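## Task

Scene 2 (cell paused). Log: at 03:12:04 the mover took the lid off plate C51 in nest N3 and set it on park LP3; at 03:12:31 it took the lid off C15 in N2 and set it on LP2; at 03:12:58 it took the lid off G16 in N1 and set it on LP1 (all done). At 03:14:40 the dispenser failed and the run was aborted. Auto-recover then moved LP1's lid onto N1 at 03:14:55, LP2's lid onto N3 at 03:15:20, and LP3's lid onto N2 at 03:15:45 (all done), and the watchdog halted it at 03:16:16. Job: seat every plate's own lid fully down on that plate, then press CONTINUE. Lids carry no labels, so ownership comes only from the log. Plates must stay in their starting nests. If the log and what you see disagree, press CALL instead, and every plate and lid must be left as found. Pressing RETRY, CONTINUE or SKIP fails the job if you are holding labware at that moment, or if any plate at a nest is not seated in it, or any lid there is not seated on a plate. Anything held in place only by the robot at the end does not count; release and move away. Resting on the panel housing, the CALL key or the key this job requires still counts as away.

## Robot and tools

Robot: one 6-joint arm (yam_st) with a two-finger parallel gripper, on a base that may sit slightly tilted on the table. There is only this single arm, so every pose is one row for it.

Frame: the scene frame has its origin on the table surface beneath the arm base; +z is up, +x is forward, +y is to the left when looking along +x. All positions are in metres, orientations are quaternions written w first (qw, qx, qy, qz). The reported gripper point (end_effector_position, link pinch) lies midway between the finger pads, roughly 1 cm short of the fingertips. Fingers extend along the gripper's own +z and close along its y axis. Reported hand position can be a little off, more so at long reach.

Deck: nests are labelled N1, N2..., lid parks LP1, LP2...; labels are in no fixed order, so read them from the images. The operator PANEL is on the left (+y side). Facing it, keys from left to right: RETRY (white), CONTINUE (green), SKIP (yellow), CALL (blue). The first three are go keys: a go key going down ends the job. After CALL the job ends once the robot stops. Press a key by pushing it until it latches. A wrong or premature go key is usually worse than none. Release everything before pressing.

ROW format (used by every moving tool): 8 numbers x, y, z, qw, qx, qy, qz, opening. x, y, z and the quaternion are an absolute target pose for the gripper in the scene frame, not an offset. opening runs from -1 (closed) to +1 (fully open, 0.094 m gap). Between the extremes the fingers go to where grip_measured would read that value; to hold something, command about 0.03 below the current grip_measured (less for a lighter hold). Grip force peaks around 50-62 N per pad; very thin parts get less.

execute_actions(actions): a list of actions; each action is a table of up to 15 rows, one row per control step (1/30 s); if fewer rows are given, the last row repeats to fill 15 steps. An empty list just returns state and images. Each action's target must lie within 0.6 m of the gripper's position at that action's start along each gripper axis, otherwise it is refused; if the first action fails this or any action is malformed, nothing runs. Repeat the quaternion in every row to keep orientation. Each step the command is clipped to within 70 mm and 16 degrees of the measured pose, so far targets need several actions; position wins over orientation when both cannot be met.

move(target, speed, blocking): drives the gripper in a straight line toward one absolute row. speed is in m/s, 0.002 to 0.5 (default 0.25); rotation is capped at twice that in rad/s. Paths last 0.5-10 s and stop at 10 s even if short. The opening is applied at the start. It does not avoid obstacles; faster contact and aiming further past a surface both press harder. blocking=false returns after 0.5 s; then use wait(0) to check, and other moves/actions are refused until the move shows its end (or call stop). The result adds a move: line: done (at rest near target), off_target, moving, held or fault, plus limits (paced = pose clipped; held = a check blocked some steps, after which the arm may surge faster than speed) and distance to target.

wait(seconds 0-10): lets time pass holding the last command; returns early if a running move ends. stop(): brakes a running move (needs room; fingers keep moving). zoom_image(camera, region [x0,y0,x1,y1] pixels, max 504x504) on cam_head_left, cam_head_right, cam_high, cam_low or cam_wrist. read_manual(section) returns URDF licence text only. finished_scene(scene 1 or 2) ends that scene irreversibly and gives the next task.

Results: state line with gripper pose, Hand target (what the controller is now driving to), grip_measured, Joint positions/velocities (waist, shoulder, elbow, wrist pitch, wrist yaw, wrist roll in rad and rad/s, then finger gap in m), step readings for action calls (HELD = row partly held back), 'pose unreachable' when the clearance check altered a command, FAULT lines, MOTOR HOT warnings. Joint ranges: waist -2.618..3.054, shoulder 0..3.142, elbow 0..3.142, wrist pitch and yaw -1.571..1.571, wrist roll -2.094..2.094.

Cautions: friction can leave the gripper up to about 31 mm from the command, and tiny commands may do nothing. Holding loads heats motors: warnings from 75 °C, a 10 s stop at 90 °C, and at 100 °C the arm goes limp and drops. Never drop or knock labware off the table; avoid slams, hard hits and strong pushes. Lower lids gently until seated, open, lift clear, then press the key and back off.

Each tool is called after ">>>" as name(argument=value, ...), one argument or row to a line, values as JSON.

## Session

>>> execute_actions(
  actions=[],
)

Scene clock: 0.00 s.
end_effector_position=(+0.2432, +0.1455, +0.3229) grip_measured=+1.000 end_effector_quat_wxyz=(+0.061, +0.713, +0.698, -0.024)
Joint positions: [-0.176  1.148  1.041 -1.332 -0.706  1.384  0.094]
Joint velocities: [ 0.007 -0.007 -0.027  0.022  0.037 -0.007  0.   ]
Hand target: +0.243, +0.145, +0.323; +0.061, +0.713, +0.698, -0.024
camera_calibration (this result's frames):
cam_wrist: T_world_to_cam=[[-0.98399, -0.164899, -0.067618, 0.291556], [-0.177891, 0.931915, 0.316053, -0.144094], [0.0108974, 0.323021, -0.946329, 0.378474], [0, 0, 0, 1]] pos_world=[0.257131, 0.0601052, 0.423416]

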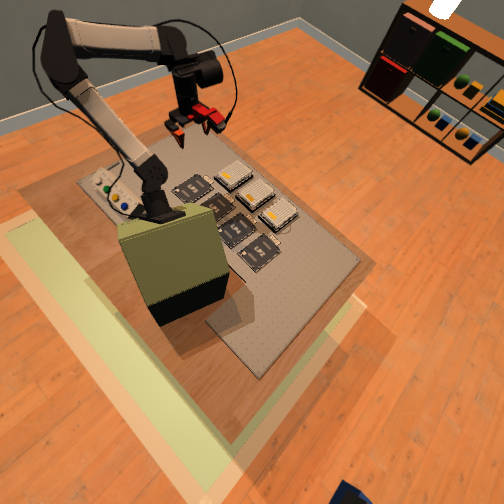

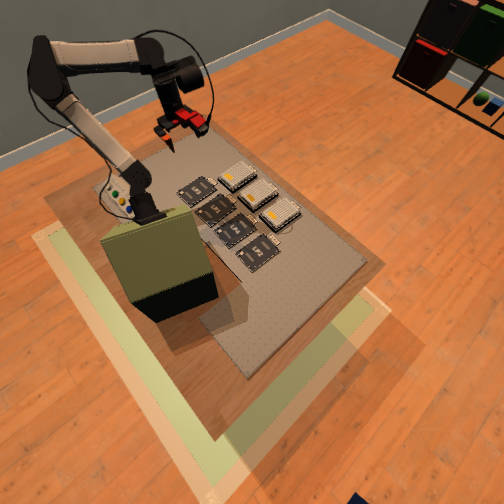

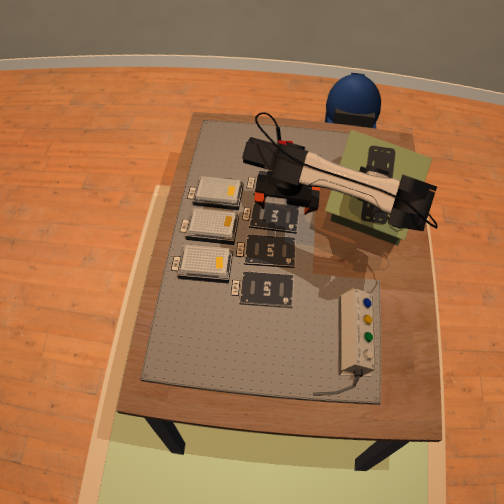

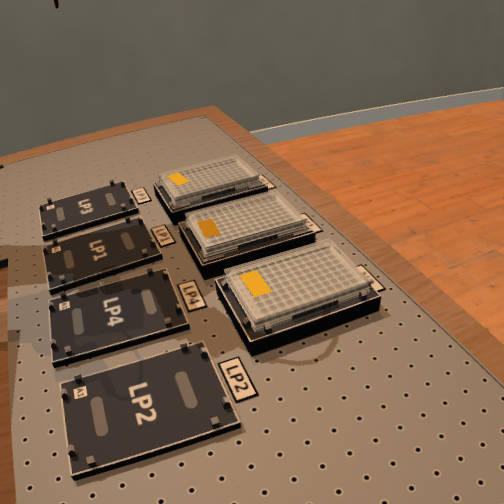

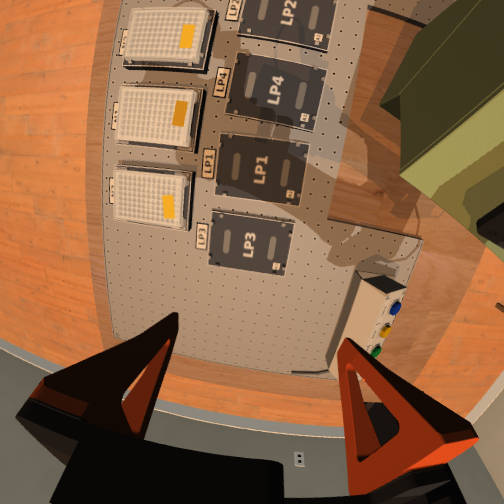

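>>> zoom_image(
  camera="cam_low",
  region=[140, 140, 400, 360],
)

>>> zoom_image(
  camera="cam_high",
  region=[150, 160, 320, 320],
)

Region (140, 140, 400, 360) of cam_low's 504x504 image, scaled by 1.938, with more detail than that image has; it fills the top 426 rows of this view, and the rest is white.

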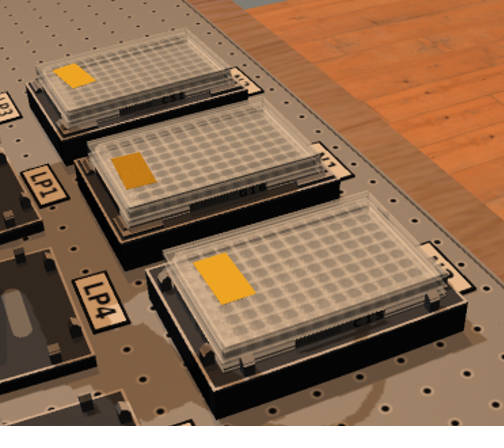

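Region (150, 160, 320, 320) of cam_high's 504x504 image, scaled by 2.965, with more detail than that image has; it fills the top 474 rows of this view, and the rest is white.

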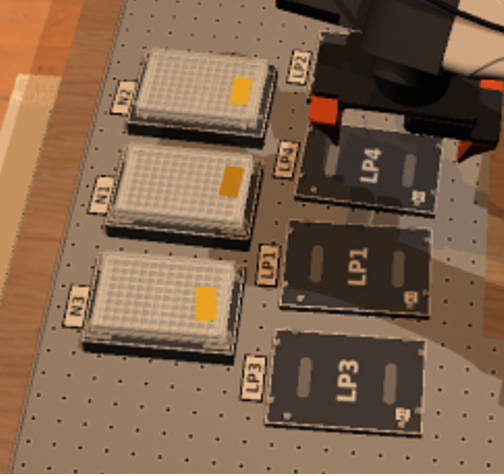

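>>> zoom_image(
  camera="cam_low",
  region=[180, 170, 380, 330],
)

Region (180, 170, 380, 330) of cam_low's 504x504 image, scaled by 2.520, with more detail than that image has; it fills the top 403 rows of this view, and the rest is white.

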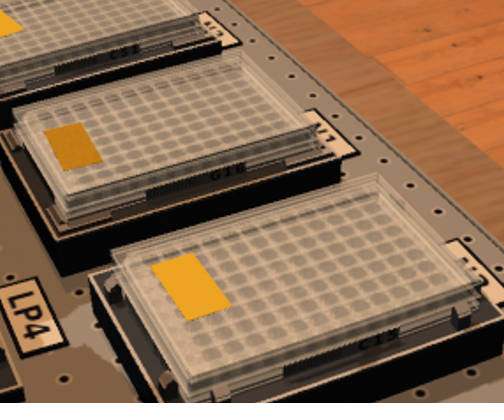

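>>> move(
  target=[0.44,-0.136,0.19,0,0,1,0,1],
  speed=0.3,
)

Scene clock: 6.00 s.
end_effector_position=(+0.4382, -0.1330, +0.1870) grip_measured=+1.000 end_effector_quat_wxyz=(-0.002, -0.004, +1.000, -0.003)
Joint positions: [-0.308  2.594  1.879 -0.973 -0.797 -0.483  0.094]
Joint velocities: [-0.007  0.012  0.007 -0.051 -0.007 -0.095  0.   ]
Hand target: +0.439, -0.138, +0.190; +0.000, +0.000, +1.000, +0.000
Off the commanded pose: 0.005 m, 1 deg.
move: done
camera_calibration (this result's frames):
cam_wrist: T_world_to_cam=[[0.187584, -0.981755, -0.0311313, -0.200512], [-0.879653, -0.182009, 0.439412, 0.329339], [-0.437061, -0.0550419, -0.897746, 0.474659], [0, 0, 0, 1]] pos_world=[0.534772, -0.110784, 0.275166]

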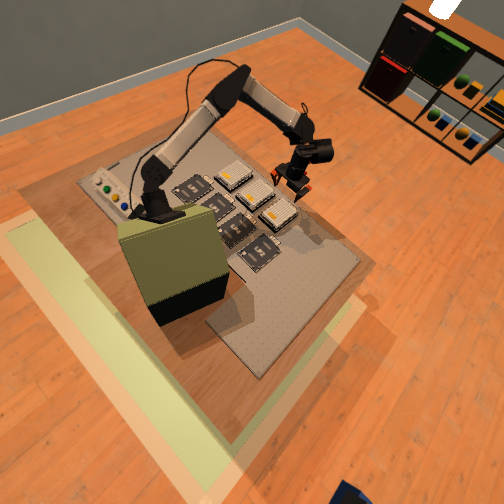

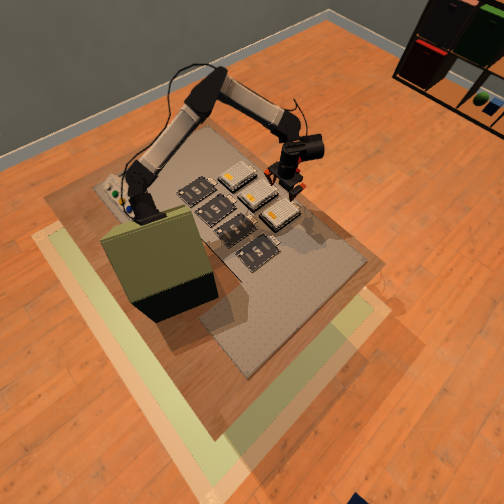

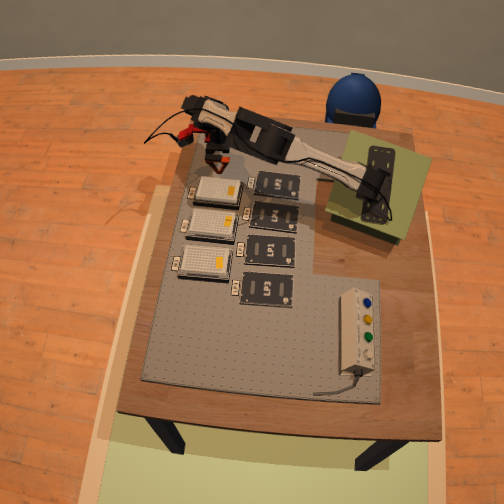

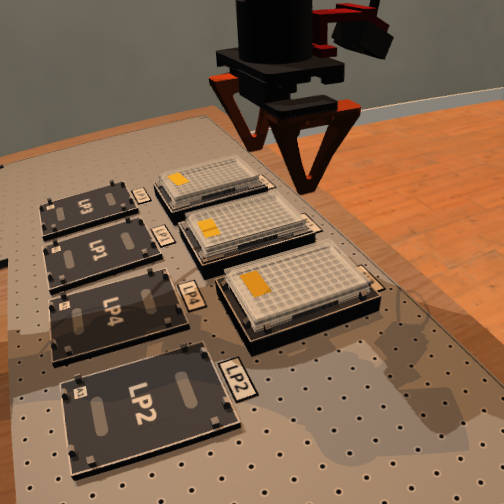

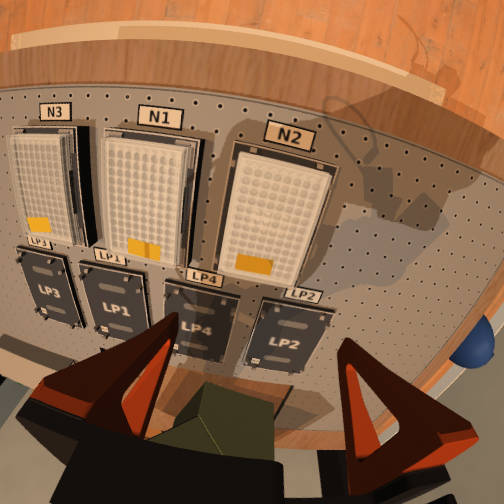

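>>> zoom_image(
  camera="cam_wrist",
  region=[150, 110, 360, 390],
)

Region (150, 110, 360, 390) of cam_wrist's 504x504 image, scaled by 1.800, with more detail than that image has; it fills the left 378 columns of this view, and the rest is white.

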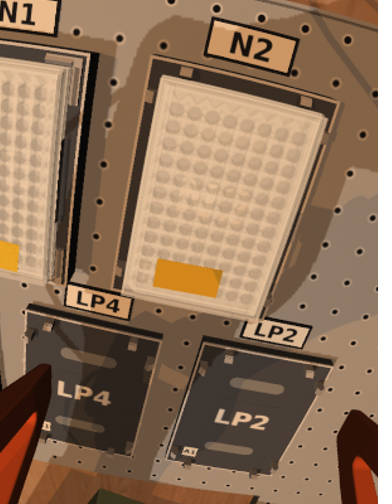

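>>> execute_actions(
  actions=[
    [[0.442,-0.138,0.185,0,0,1,0,1],[0.444,-0.138,0.180,0,0,1,0,1],[0.446,-0.138,0.175,0,0,1,0,1],[0.448,-0.138,0.170,0,0,1,0,1],[0.450,-0.138,0.165,0,0,1,0,1],[0.452,-0.138,0.160,0,0,1,0,1],[0.454,-0.138,0.155,0,0,1,0,1],[0.456,-0.138,0.150,0,0,1,0,1],[0.458,-0.138,0.145,0,0,1,0,1],[0.458,-0.138,0.140,0,0,1,0,1],[0.458,-0.138,0.135,0,0,1,0,1],[0.458,-0.138,0.130,0,0,1,0,1],[0.458,-0.138,0.125,0,0,1,0,1],[0.458,-0.138,0.120,0,0,1,0,1],[0.458,-0.138,0.115,0,0,1,0,1]],
    [[0.458,-0.138,0.111,0,0,1,0,1],[0.458,-0.138,0.107,0,0,1,0,1],[0.458,-0.138,0.103,0,0,1,0,1],[0.458,-0.138,0.099,0,0,1,0,1],[0.458,-0.138,0.095,0,0,1,0,1],[0.458,-0.138,0.091,0,0,1,0,1],[0.458,-0.138,0.087,0,0,1,0,1],[0.458,-0.138,0.083,0,0,1,0,1],[0.458,-0.138,0.080,0,0,1,0,1],[0.458,-0.138,0.080,0,0,1,0,1],[0.458,-0.138,0.080,0,0,1,0,1],[0.458,-0.138,0.080,0,0,1,0,1],[0.458,-0.138,0.080,0,0,1,0,1],[0.458,-0.138,0.080,0,0,1,0,1],[0.458,-0.138,0.080,0,0,1,0,1]],
  ],
)

Scene clock: 9.17 s.
end_effector_position=(+0.4527, -0.1369, +0.0857) grip_measured=+1.000 end_effector_quat_wxyz=(-0.008, +0.004, +1.000, -0.000)
Joint positions: [-0.149  2.77   1.929 -0.702 -0.805 -0.252  0.094]
Joint velocities: [-0.012 -0.007 -0.012  0.066  0.007  0.125  0.   ]
Hand target: +0.458, -0.138, +0.080; -0.000, -0.000, +1.000, -0.000
Off the commanded pose: 0.008 m, 1 deg.
Step readings (end_effector_position; steps 1 to 15: 1st action; 16 to 30: 2nd action):
0: (+0.4377, -0.1328, +0.1870)
1: (+0.4377, -0.1328, +0.1870)
2: (+0.4380, -0.1330, +0.1869)
4: (+0.4399, -0.1352, +0.1851)
8: (+0.4434, -0.1395, +0.1716)
15: (+0.4453, -0.1356, +0.1302)
16: (+0.4455, -0.1350, +0.1251)
17: (+0.4458, -0.1348, +0.1204)
19: (+0.4468, -0.1348, +0.1123)
23: (+0.4496, -0.1359, +0.0989)
30: end_effector_position above
camera_calibration (this result's frames):
cam_wrist: T_world_to_cam=[[0.170123, -0.984666, -0.0386093, -0.202033], [-0.877403, -0.169193, 0.448929, 0.385851], [-0.448578, -0.0424972, -0.892733, 0.396347], [0, 0, 0, 1]] pos_world=[0.55071, -0.116808, 0.172812]

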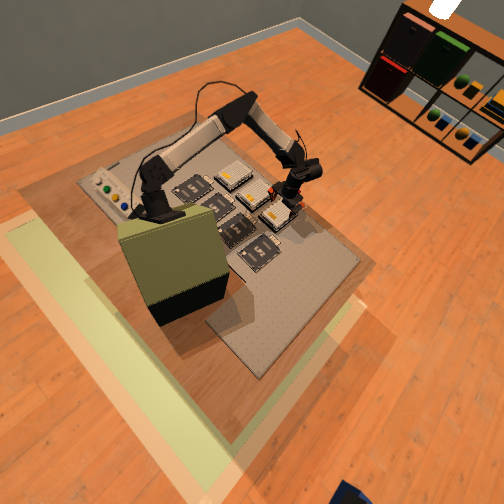

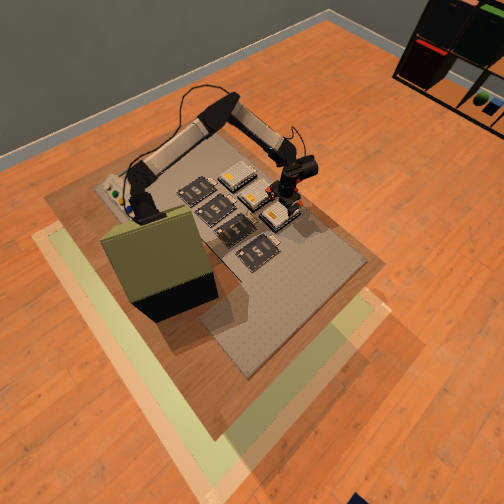

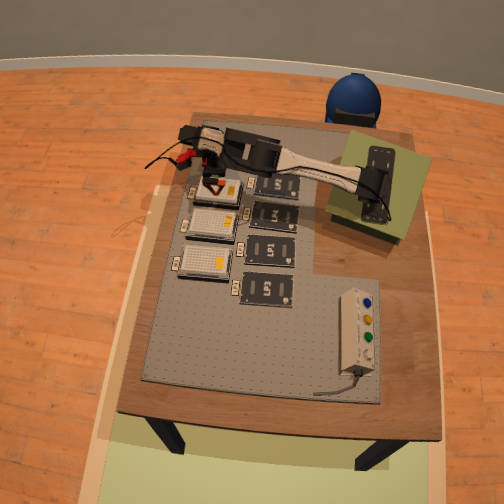

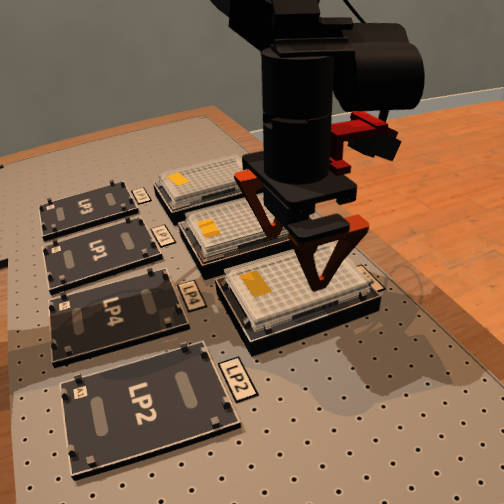

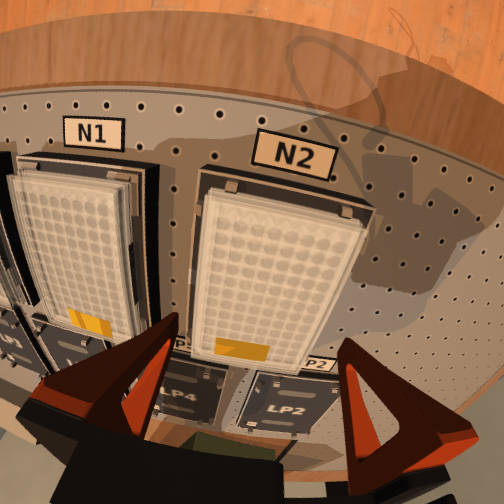

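>>> zoom_image(
  camera="cam_wrist",
  region=[150, 140, 400, 400],
)

Region (150, 140, 400, 400) of cam_wrist's 504x504 image, scaled by 1.938, with more detail than that image has; it fills the left 485 columns of this view, and the rest is white.

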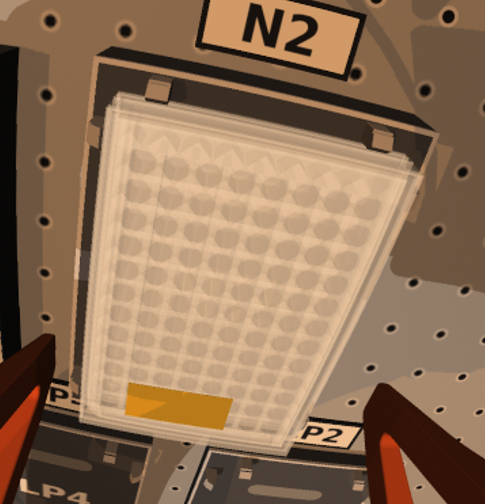

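>>> execute_actions(
  actions=[
    [[0.457,-0.138,0.077,0,0,1,0,1],[0.457,-0.138,0.074,0,0,1,0,1],[0.457,-0.138,0.071,0,0,1,0,1],[0.457,-0.138,0.068,0,0,1,0,1],[0.457,-0.138,0.065,0,0,1,0,1],[0.457,-0.138,0.062,0,0,1,0,1],[0.457,-0.138,0.059,0,0,1,0,1],[0.457,-0.138,0.056,0,0,1,0,1],[0.457,-0.138,0.053,0,0,1,0,1],[0.457,-0.138,0.052,0,0,1,0,1],[0.457,-0.138,0.052,0,0,1,0,1],[0.457,-0.138,0.052,0,0,1,0,1],[0.457,-0.138,0.052,0,0,1,0,1],[0.457,-0.138,0.052,0,0,1,0,1],[0.457,-0.138,0.052,0,0,1,0,1]],
  ],
)

Scene clock: 10.87 s.
end_effector_position=(+0.4537, -0.1365, +0.0572) grip_measured=+1.000 end_effector_quat_wxyz=(-0.005, +0.003, +1.000, +0.000)
Joint positions: [-0.106  2.813  1.929 -0.605 -0.805 -0.186  0.094]
Joint velocities: [ 0.022  0.046  0.007 -0.051 -0.095  0.037  0.   ]
Hand target: +0.457, -0.138, +0.052; -0.000, +0.000, +1.000, -0.000
Off the commanded pose: 0.006 m, 1 deg.
Step readings (end_effector_position):
0: (+0.4562, -0.1378, +0.0857)
1: (+0.4565, -0.1379, +0.0857)
2: (+0.4572, -0.1380, +0.0857)
4: (+0.4590, -0.1380, +0.0852)
8: (+0.4609, -0.1371, +0.0774)
15: end_effector_position above
camera_calibration (this result's frames):
cam_wrist: T_world_to_cam=[[0.172712, -0.984208, -0.0388069, -0.204005], [-0.879487, -0.171835, 0.443819, 0.400465], [-0.443479, -0.0425225, -0.895276, 0.369198], [0, 0, 0, 1]] pos_world=[0.551169, -0.116271, 0.144883]

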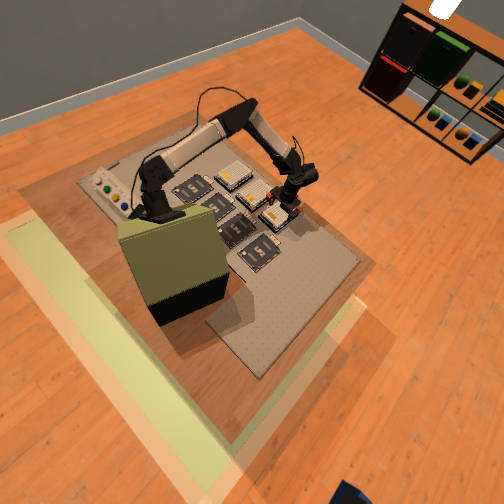

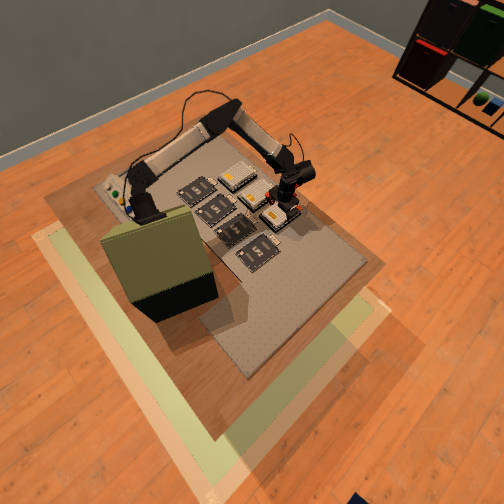

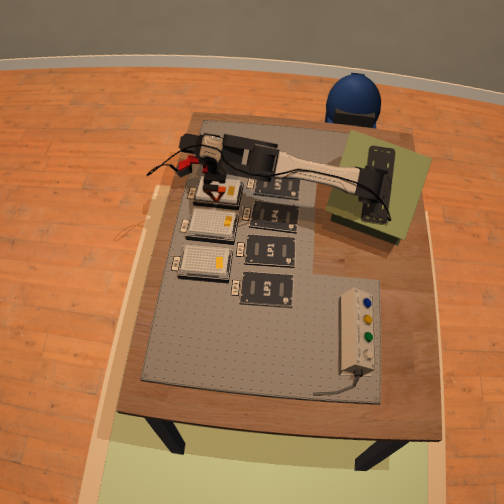

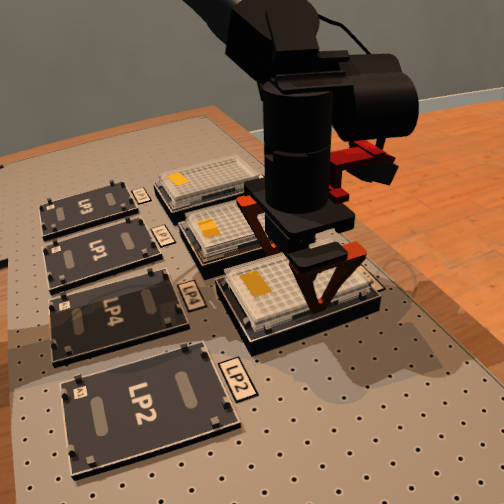

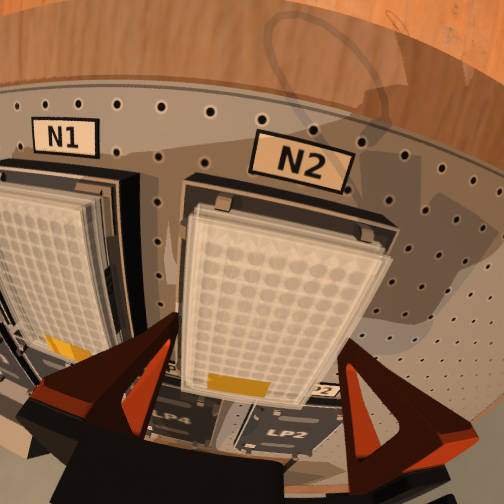

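>>> execute_actions(
  actions=[
    [[0.457,-0.138,0.052,0,0,1,0,0.93],[0.457,-0.138,0.052,0,0,1,0,0.89],[0.457,-0.138,0.052,0,0,1,0,0.85],[0.457,-0.138,0.052,0,0,1,0,0.82],[0.457,-0.138,0.052,0,0,1,0,0.79],[0.457,-0.138,0.052,0,0,1,0,0.77],[0.457,-0.138,0.052,0,0,1,0,0.755]],
  ],
)

Scene clock: 11.90 s.
end_effector_position=(+0.4555, -0.1372, +0.0567) grip_measured=+0.791 end_effector_quat_wxyz=(-0.002, +0.004, +1.000, +0.000)
Joint positions: [-0.106  2.815  1.929 -0.594 -0.806 -0.178  0.084]
Joint velocities: [-0.007  0.017 -0.002 -0.022  0.007 -0.022  0.   ]
Hand target: +0.457, -0.138, +0.052; +0.000, +0.000, +1.000, -0.000
Off the commanded pose: 0.005 m, 0 deg.
Step readings (end_effector_position):
0: (+0.4552, -0.1373, +0.0567)
1: (+0.4553, -0.1373, +0.0567)
2: (+0.4553, -0.1373, +0.0567)
4: (+0.4554, -0.1372, +0.0567)
8: (+0.4555, -0.1372, +0.0567)
15: end_effector_position above
camera_calibration (this result's frames):
cam_wrist: T_world_to_cam=[[0.172031, -0.984397, -0.0369865, -0.204824], [-0.882805, -0.17072, 0.437618, 0.404094], [-0.437105, -0.0426321, -0.8984, 0.366761], [0, 0, 0, 1]] pos_world=[0.552285, -0.117006, 0.145083]

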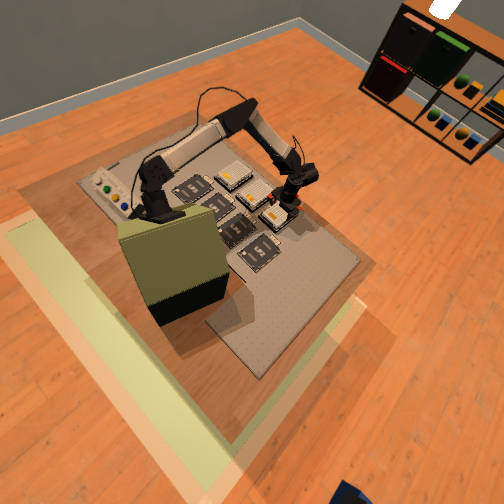

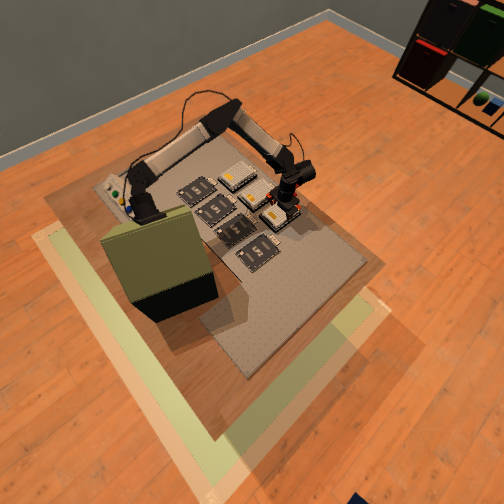

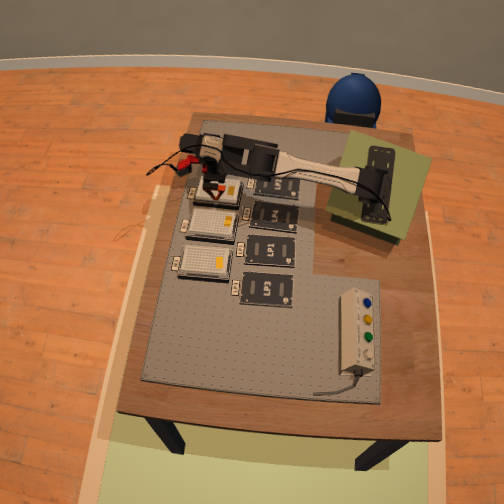

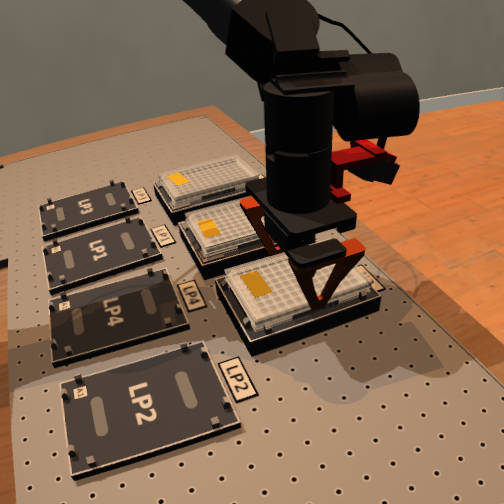

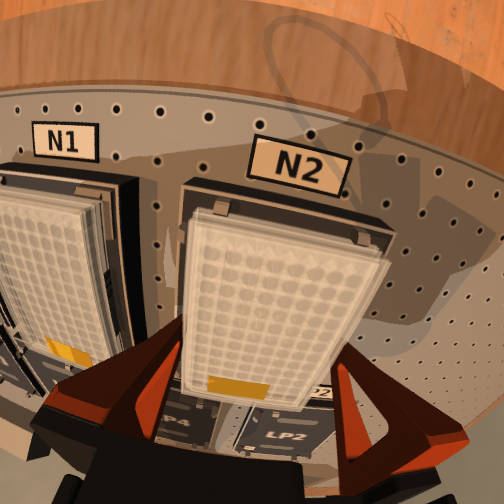

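>>> execute_actions(
  actions=[
    [[0.457,-0.138,0.055,0,0,1,0,0.755],[0.457,-0.138,0.058,0,0,1,0,0.755],[0.457,-0.138,0.062,0,0,1,0,0.755],[0.457,-0.138,0.066,0,0,1,0,0.755],[0.457,-0.138,0.070,0,0,1,0,0.755],[0.457,-0.138,0.075,0,0,1,0,0.755],[0.457,-0.138,0.080,0,0,1,0,0.755],[0.457,-0.138,0.085,0,0,1,0,0.755],[0.457,-0.138,0.090,0,0,1,0,0.755],[0.457,-0.138,0.095,0,0,1,0,0.755],[0.457,-0.138,0.100,0,0,1,0,0.755],[0.455,-0.138,0.104,0,0,1,0,0.755],[0.450,-0.137,0.107,0,0,1,0,0.755],[0.443,-0.135,0.109,0,0,1,0,0.755],[0.434,-0.132,0.110,0,0,1,0,0.755]],
    [[0.422,-0.128,0.110,0,0,1,0,0.755],[0.408,-0.123,0.110,0,0,1,0,0.755],[0.394,-0.118,0.110,0,0,1,0,0.755],[0.380,-0.113,0.110,0,0,1,0,0.755],[0.366,-0.108,0.110,0,0,1,0,0.755],[0.352,-0.103,0.110,0,0,1,0,0.755],[0.338,-0.098,0.110,0,0,1,0,0.755],[0.324,-0.093,0.110,0,0,1,0,0.755],[0.311,-0.088,0.108,0,0,1,0,0.755],[0.299,-0.083,0.106,0,0,1,0,0.755],[0.289,-0.079,0.104,0,0,1,0,0.755],[0.281,-0.076,0.102,0,0,1,0,0.755],[0.275,-0.074,0.100,0,0,1,0,0.755],[0.271,-0.072,0.098,0,0,1,0,0.755],[0.268,-0.071,0.096,0,0,1,0,0.755]],
    [[0.268,-0.071,0.093,0,0,1,0,0.755],[0.268,-0.071,0.090,0,0,1,0,0.755],[0.268,-0.071,0.087,0,0,1,0,0.755],[0.268,-0.071,0.084,0,0,1,0,0.755],[0.268,-0.071,0.081,0,0,1,0,0.755],[0.268,-0.071,0.078,0,0,1,0,0.755],[0.268,-0.071,0.075,0,0,1,0,0.755],[0.268,-0.071,0.072,0,0,1,0,0.755],[0.268,-0.071,0.069,0,0,1,0,0.755],[0.268,-0.071,0.066,0,0,1,0,0.755],[0.268,-0.071,0.063,0,0,1,0,0.755],[0.268,-0.071,0.060,0,0,1,0,0.755],[0.268,-0.071,0.060,0,0,1,0,0.755],[0.268,-0.071,0.060,0,0,1,0,0.755],[0.268,-0.071,0.060,0,0,1,0,0.755]],
  ],
)

Scene clock: 17.30 s.
end_effector_position=(+0.2772, -0.0681, +0.0666) grip_measured=+0.791 end_effector_quat_wxyz=(-0.004, -0.011, +1.000, +0.006)
Joint positions: [-0.049  2.354  0.837  0.087 -0.811 -0.132  0.084]
Joint velocities: [ 0.085  0.12  -0.076  0.476 -0.022  0.227 -0.002]
Hand target: +0.268, -0.071, +0.060; -0.002, -0.000, +1.000, +0.000
Off the commanded pose: 0.012 m, 1 deg.
Step readings (end_effector_position; steps 1 to 15: 1st action; 16 to 30: 2nd action; 31 to 45: 3rd action):
0: (+0.4555, -0.1372, +0.0567)
1: (+0.4555, -0.1372, +0.0567)
2: (+0.4555, -0.1372, +0.0567)
4: (+0.4554, -0.1372, +0.0567)
8: (+0.4554, -0.1369, +0.0612)
15: (+0.4561, -0.1378, +0.0976)
16: (+0.4512, -0.1357, +0.1030)
17: (+0.4433, -0.1325, +0.1072)
19: (+0.4193, -0.1235, +0.1112)
23: (+0.3510, -0.1034, +0.1101)
30: (+0.2499, -0.0711, +0.1018)
31: (+0.2455, -0.0689, +0.0997)
32: (+0.2436, -0.0678, +0.0974)
34: (+0.2468, -0.0680, +0.0929)
38: (+0.2643, -0.0678, +0.0849)
45: end_effector_position above
camera_calibration (this result's frames):
cam_wrist: T_world_to_cam=[[0.19971, -0.978578, -0.0500143, -0.112147], [-0.87562, -0.201142, 0.439127, 0.249996], [-0.43978, -0.0439047, -0.897032, 0.301223], [0, 0, 0, 1]] pos_world=[0.37377, -0.0462346, 0.154818]

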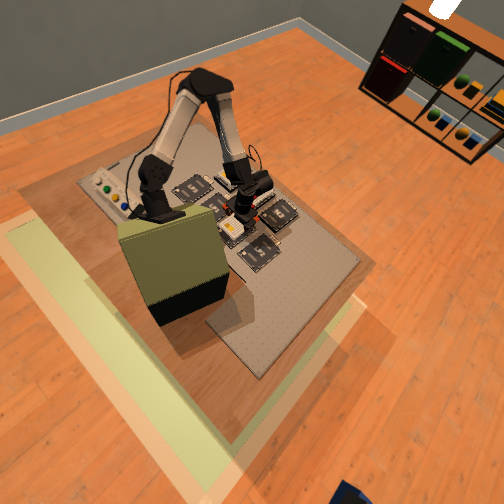

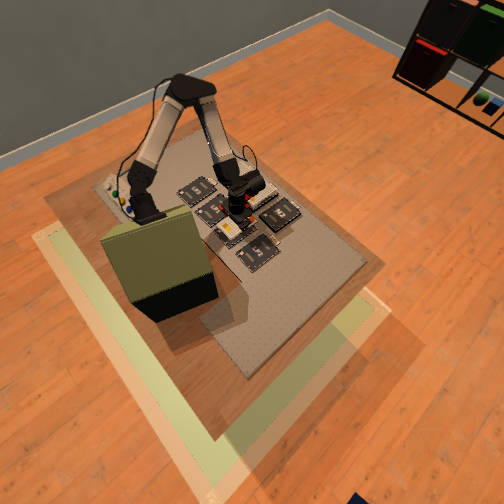

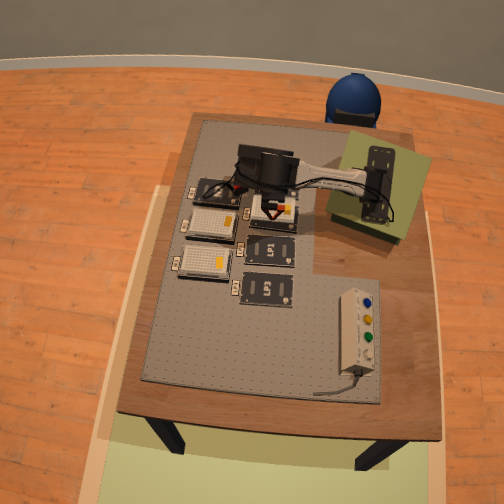

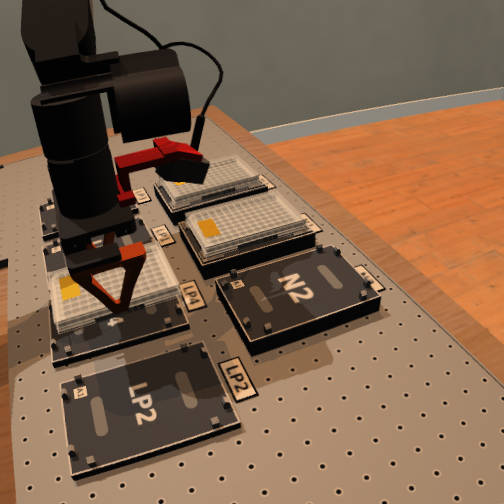

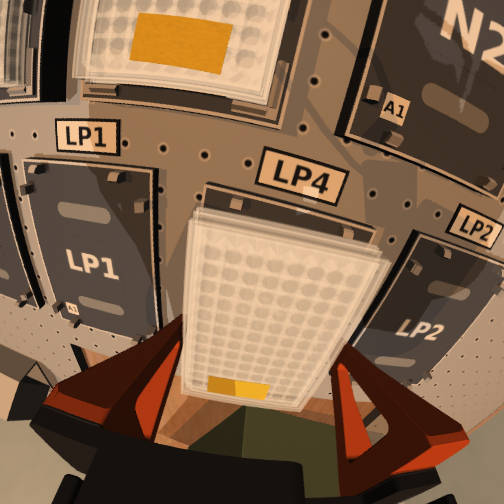

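>>> zoom_image(
  camera="cam_low",
  region=[20, 200, 240, 400],
)

Region (20, 200, 240, 400) of cam_low's 504x504 image, scaled by 2.291, with more detail than that image has; it fills the top 458 rows of this view, and the rest is white.

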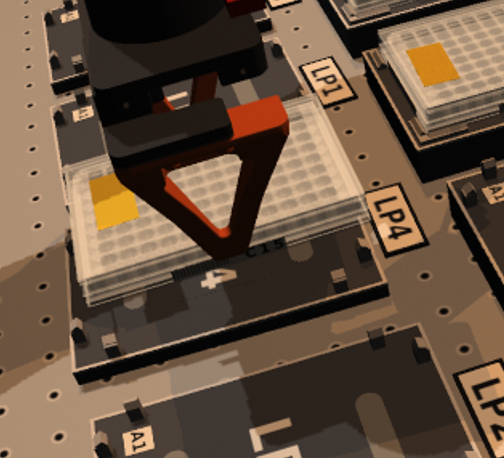

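>>> execute_actions(
  actions=[
    [[0.270,-0.072,0.064,0,0,1,0,0.755],[0.271,-0.074,0.068,0,0,1,0,0.755],[0.272,-0.077,0.072,0,0,1,0,0.755],[0.273,-0.081,0.076,0,0,1,0,0.755],[0.275,-0.086,0.080,0,0,1,0,0.755],[0.277,-0.092,0.084,0,0,1,0,0.755],[0.280,-0.098,0.088,0,0,1,0,0.755],[0.284,-0.104,0.091,0,0,1,0,0.755],[0.289,-0.110,0.094,0,0,1,0,0.755],[0.295,-0.116,0.096,0,0,1,0,0.755],[0.302,-0.122,0.098,0,0,1,0,0.755],[0.310,-0.127,0.099,0,0,1,0,0.755],[0.319,-0.131,0.100,0,0,1,0,0.755],[0.328,-0.134,0.100,0,0,1,0,0.755],[0.338,-0.136,0.100,0,0,1,0,0.755]],
    [[0.348,-0.138,0.100,0,0,1,0,0.755],[0.358,-0.138,0.100,0,0,1,0,0.755],[0.368,-0.138,0.100,0,0,1,0,0.755],[0.378,-0.138,0.100,0,0,1,0,0.755],[0.388,-0.138,0.100,0,0,1,0,0.755],[0.398,-0.138,0.100,0,0,1,0,0.755],[0.408,-0.138,0.100,0,0,1,0,0.755],[0.418,-0.138,0.099,0,0,1,0,0.755],[0.427,-0.138,0.098,0,0,1,0,0.755],[0.435,-0.138,0.097,0,0,1,0,0.755],[0.442,-0.138,0.096,0,0,1,0,0.755],[0.448,-0.138,0.095,0,0,1,0,0.755],[0.452,-0.138,0.094,0,0,1,0,0.755],[0.455,-0.138,0.093,0,0,1,0,0.755],[0.457,-0.138,0.092,0,0,1,0,0.755]],
    [[0.457,-0.138,0.090,0,0,1,0,0.755],[0.457,-0.138,0.088,0,0,1,0,0.755],[0.457,-0.138,0.086,0,0,1,0,0.755],[0.457,-0.138,0.084,0,0,1,0,0.755],[0.457,-0.138,0.082,0,0,1,0,0.755],[0.457,-0.138,0.080,0,0,1,0,0.755],[0.457,-0.138,0.078,0,0,1,0,0.755],[0.457,-0.138,0.076,0,0,1,0,0.755],[0.457,-0.138,0.074,0,0,1,0,0.755],[0.457,-0.138,0.072,0,0,1,0,0.755],[0.457,-0.138,0.070,0,0,1,0,0.755],[0.457,-0.138,0.070,0,0,1,0,0.755],[0.457,-0.138,0.070,0,0,1,0,0.755],[0.457,-0.138,0.070,0,0,1,0,0.755],[0.457,-0.138,0.070,0,0,1,0,0.755]],
  ],
)

Scene clock: 21.63 s.
end_effector_position=(+0.4513, -0.1406, +0.0717) grip_measured=+0.791 end_effector_quat_wxyz=(+0.001, -0.000, +1.000, -0.001)
Joint positions: [-0.134  2.783  1.894 -0.612 -0.807 -0.221  0.084]
Joint velocities: [ 0.046  0.012  0.027 -0.051 -0.125 -0.022 -0.   ]
Hand target: +0.457, -0.138, +0.070; +0.000, -0.000, +1.000, -0.000
Off the commanded pose: 0.006 m, 0 deg.
Step readings (end_effector_position; steps 1 to 15: 1st action; 16 to 30: 2nd action; 31 to 45: 3rd action):
0: (+0.2824, -0.0697, +0.0652)
1: (+0.2824, -0.0697, +0.0652)
2: (+0.2822, -0.0697, +0.0652)
4: (+0.2806, -0.0712, +0.0667)
8: (+0.2774, -0.0868, +0.0810)
15: (+0.3271, -0.1304, +0.1019)
16: (+0.3376, -0.1338, +0.1026)
17: (+0.3483, -0.1366, +0.1033)
19: (+0.3693, -0.1408, +0.1057)
23: (+0.4112, -0.1424, +0.1089)
30: (+0.4680, -0.1382, +0.1038)
31: (+0.4710, -0.1377, +0.1024)
32: (+0.4726, -0.1377, +0.1010)
34: (+0.4715, -0.1382, +0.0972)
38: (+0.4624, -0.1404, +0.0869)
45: end_effector_position above
camera_calibration (this result's frames):
cam_wrist: T_world_to_cam=[[0.179773, -0.983112, -0.0342331, -0.210424], [-0.883763, -0.176694, 0.433293, 0.393189], [-0.432025, -0.0476406, -0.900603, 0.375406], [0, 0, 0, 1]] pos_world=[0.547499, -0.119512, 0.160522]

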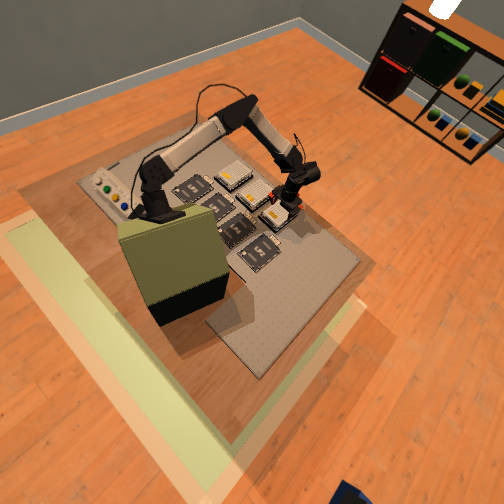

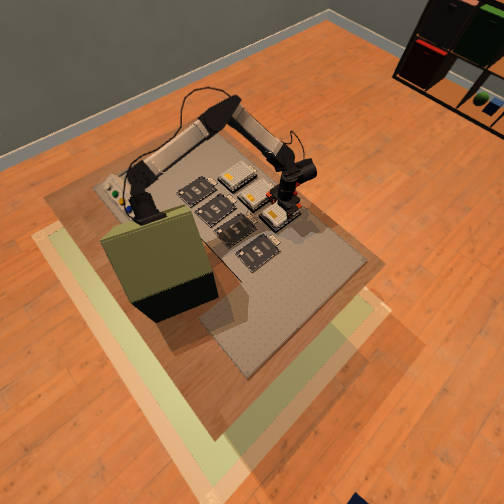

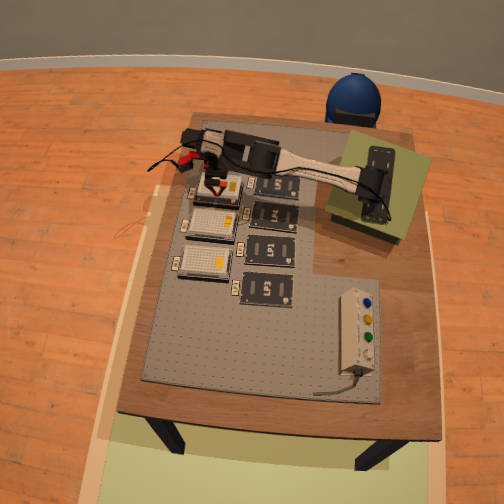

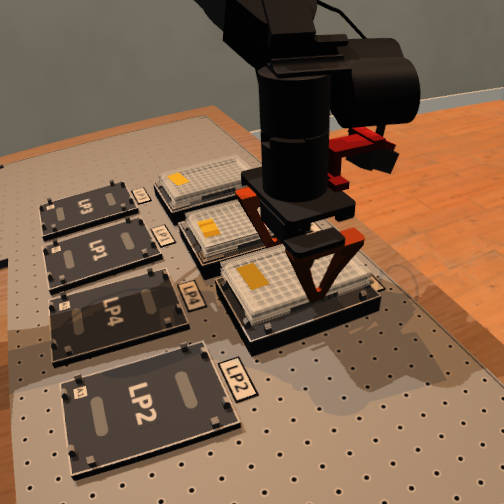

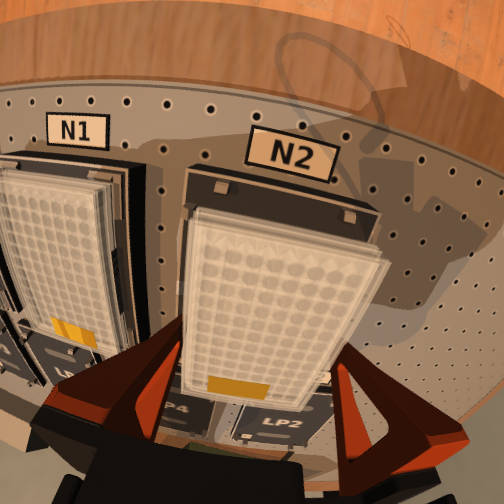

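>>> execute_actions(
  actions=[],
)

Scene clock: 21.80 s.
end_effector_position=(+0.4528, -0.1400, +0.0719) grip_measured=+0.791 end_effector_quat_wxyz=(+0.002, -0.000, +1.000, -0.001)
Joint positions: [-0.133  2.784  1.899 -0.613 -0.807 -0.218  0.084]
Joint velocities: [-0.002  0.002  0.022 -0.007 -0.007  0.051  0.   ]
Hand target: +0.457, -0.138, +0.070; +0.001, -0.000, +1.000, -0.000
Off the commanded pose: 0.005 m, 0 deg.
camera_calibration (this result's frames):
cam_wrist: T_world_to_cam=[[0.180041, -0.983082, -0.0337044, -0.21021], [-0.884386, -0.176776, 0.431986, 0.394914], [-0.430636, -0.0479674, -0.90125, 0.37558], [0, 0, 0, 1]] pos_world=[0.548841, -0.118827, 0.160809]

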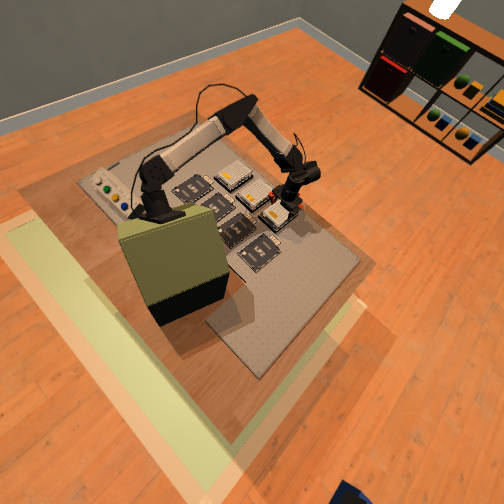

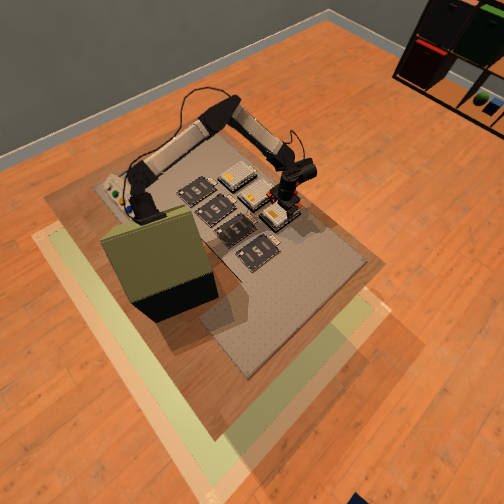

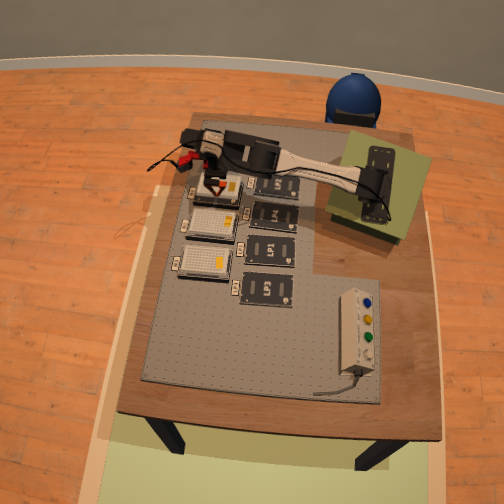

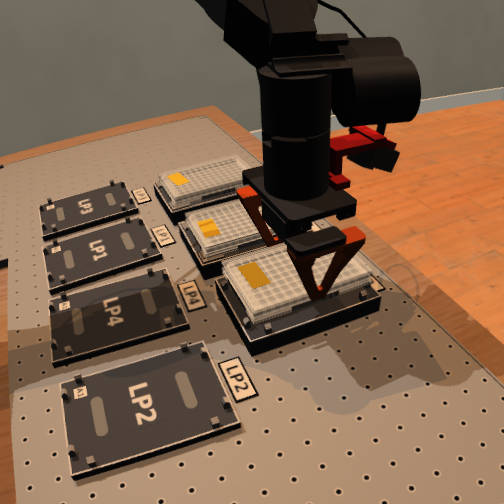

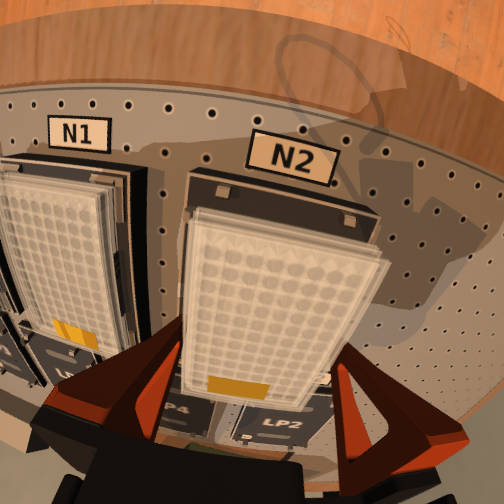

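>>> execute_actions(
  actions=[
    [[0.4575,-0.1375,0.070,0,0,1,0,0.755],[0.458,-0.137,0.070,0,0,1,0,0.755],[0.4585,-0.1365,0.070,0,0,1,0,0.755],[0.459,-0.136,0.070,0,0,1,0,0.755],[0.459,-0.1355,0.070,0,0,1,0,0.755],[0.459,-0.135,0.070,0,0,1,0,0.755],[0.459,-0.1345,0.070,0,0,1,0,0.755],[0.459,-0.134,0.070,0,0,1,0,0.755]],
  ],
)

Scene clock: 22.67 s.
end_effector_position=(+0.4529, -0.1399, +0.0719) grip_measured=+0.791 end_effector_quat_wxyz=(+0.002, +0.005, +1.000, -0.001)
Joint positions: [-0.133  2.784  1.899 -0.613 -0.807 -0.208  0.084]
Joint velocities: [-0.007 -0.007  0.012 -0.051 -0.022  0.022 -0.   ]
Hand target: +0.459, -0.134, +0.070; +0.000, -0.000, +1.000, -0.000
Off the commanded pose: 0.009 m, 1 deg.
Step readings (end_effector_position):
0: (+0.4529, -0.1399, +0.0719)
1: (+0.4529, -0.1399, +0.0719)
2: (+0.4529, -0.1399, +0.0719)
4: (+0.4529, -0.1399, +0.0719)
8: (+0.4529, -0.1399, +0.0719)
15: end_effector_position above
camera_calibration (this result's frames):
cam_wrist: T_world_to_cam=[[0.170562, -0.984773, -0.0336319, -0.206162], [-0.886168, -0.168229, 0.431746, 0.397045], [-0.43083, -0.0438362, -0.901368, 0.376364], [0, 0, 0, 1]] pos_world=[0.549161, -0.11973, 0.160886]

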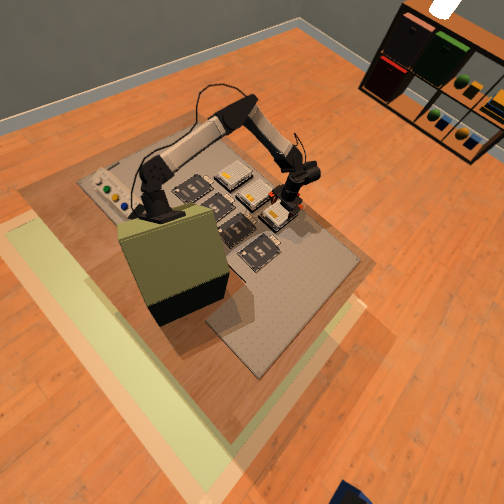

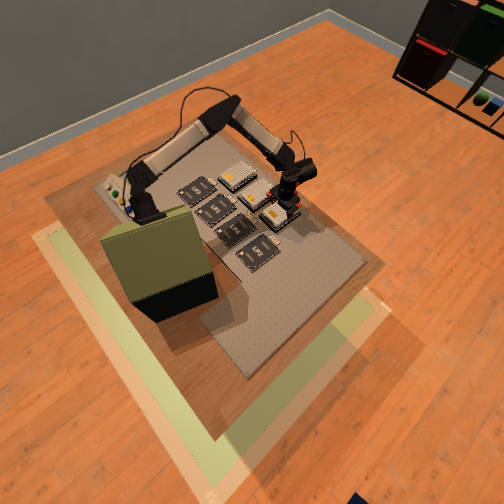

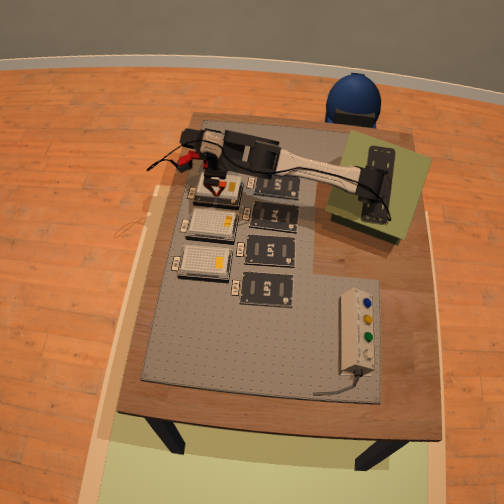

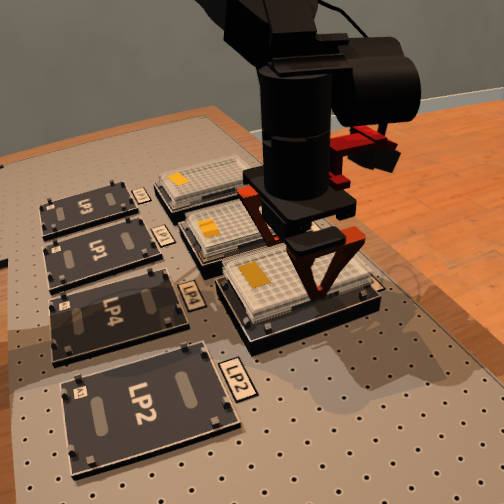

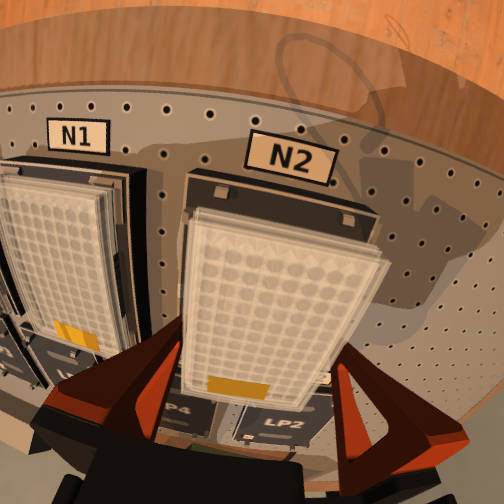

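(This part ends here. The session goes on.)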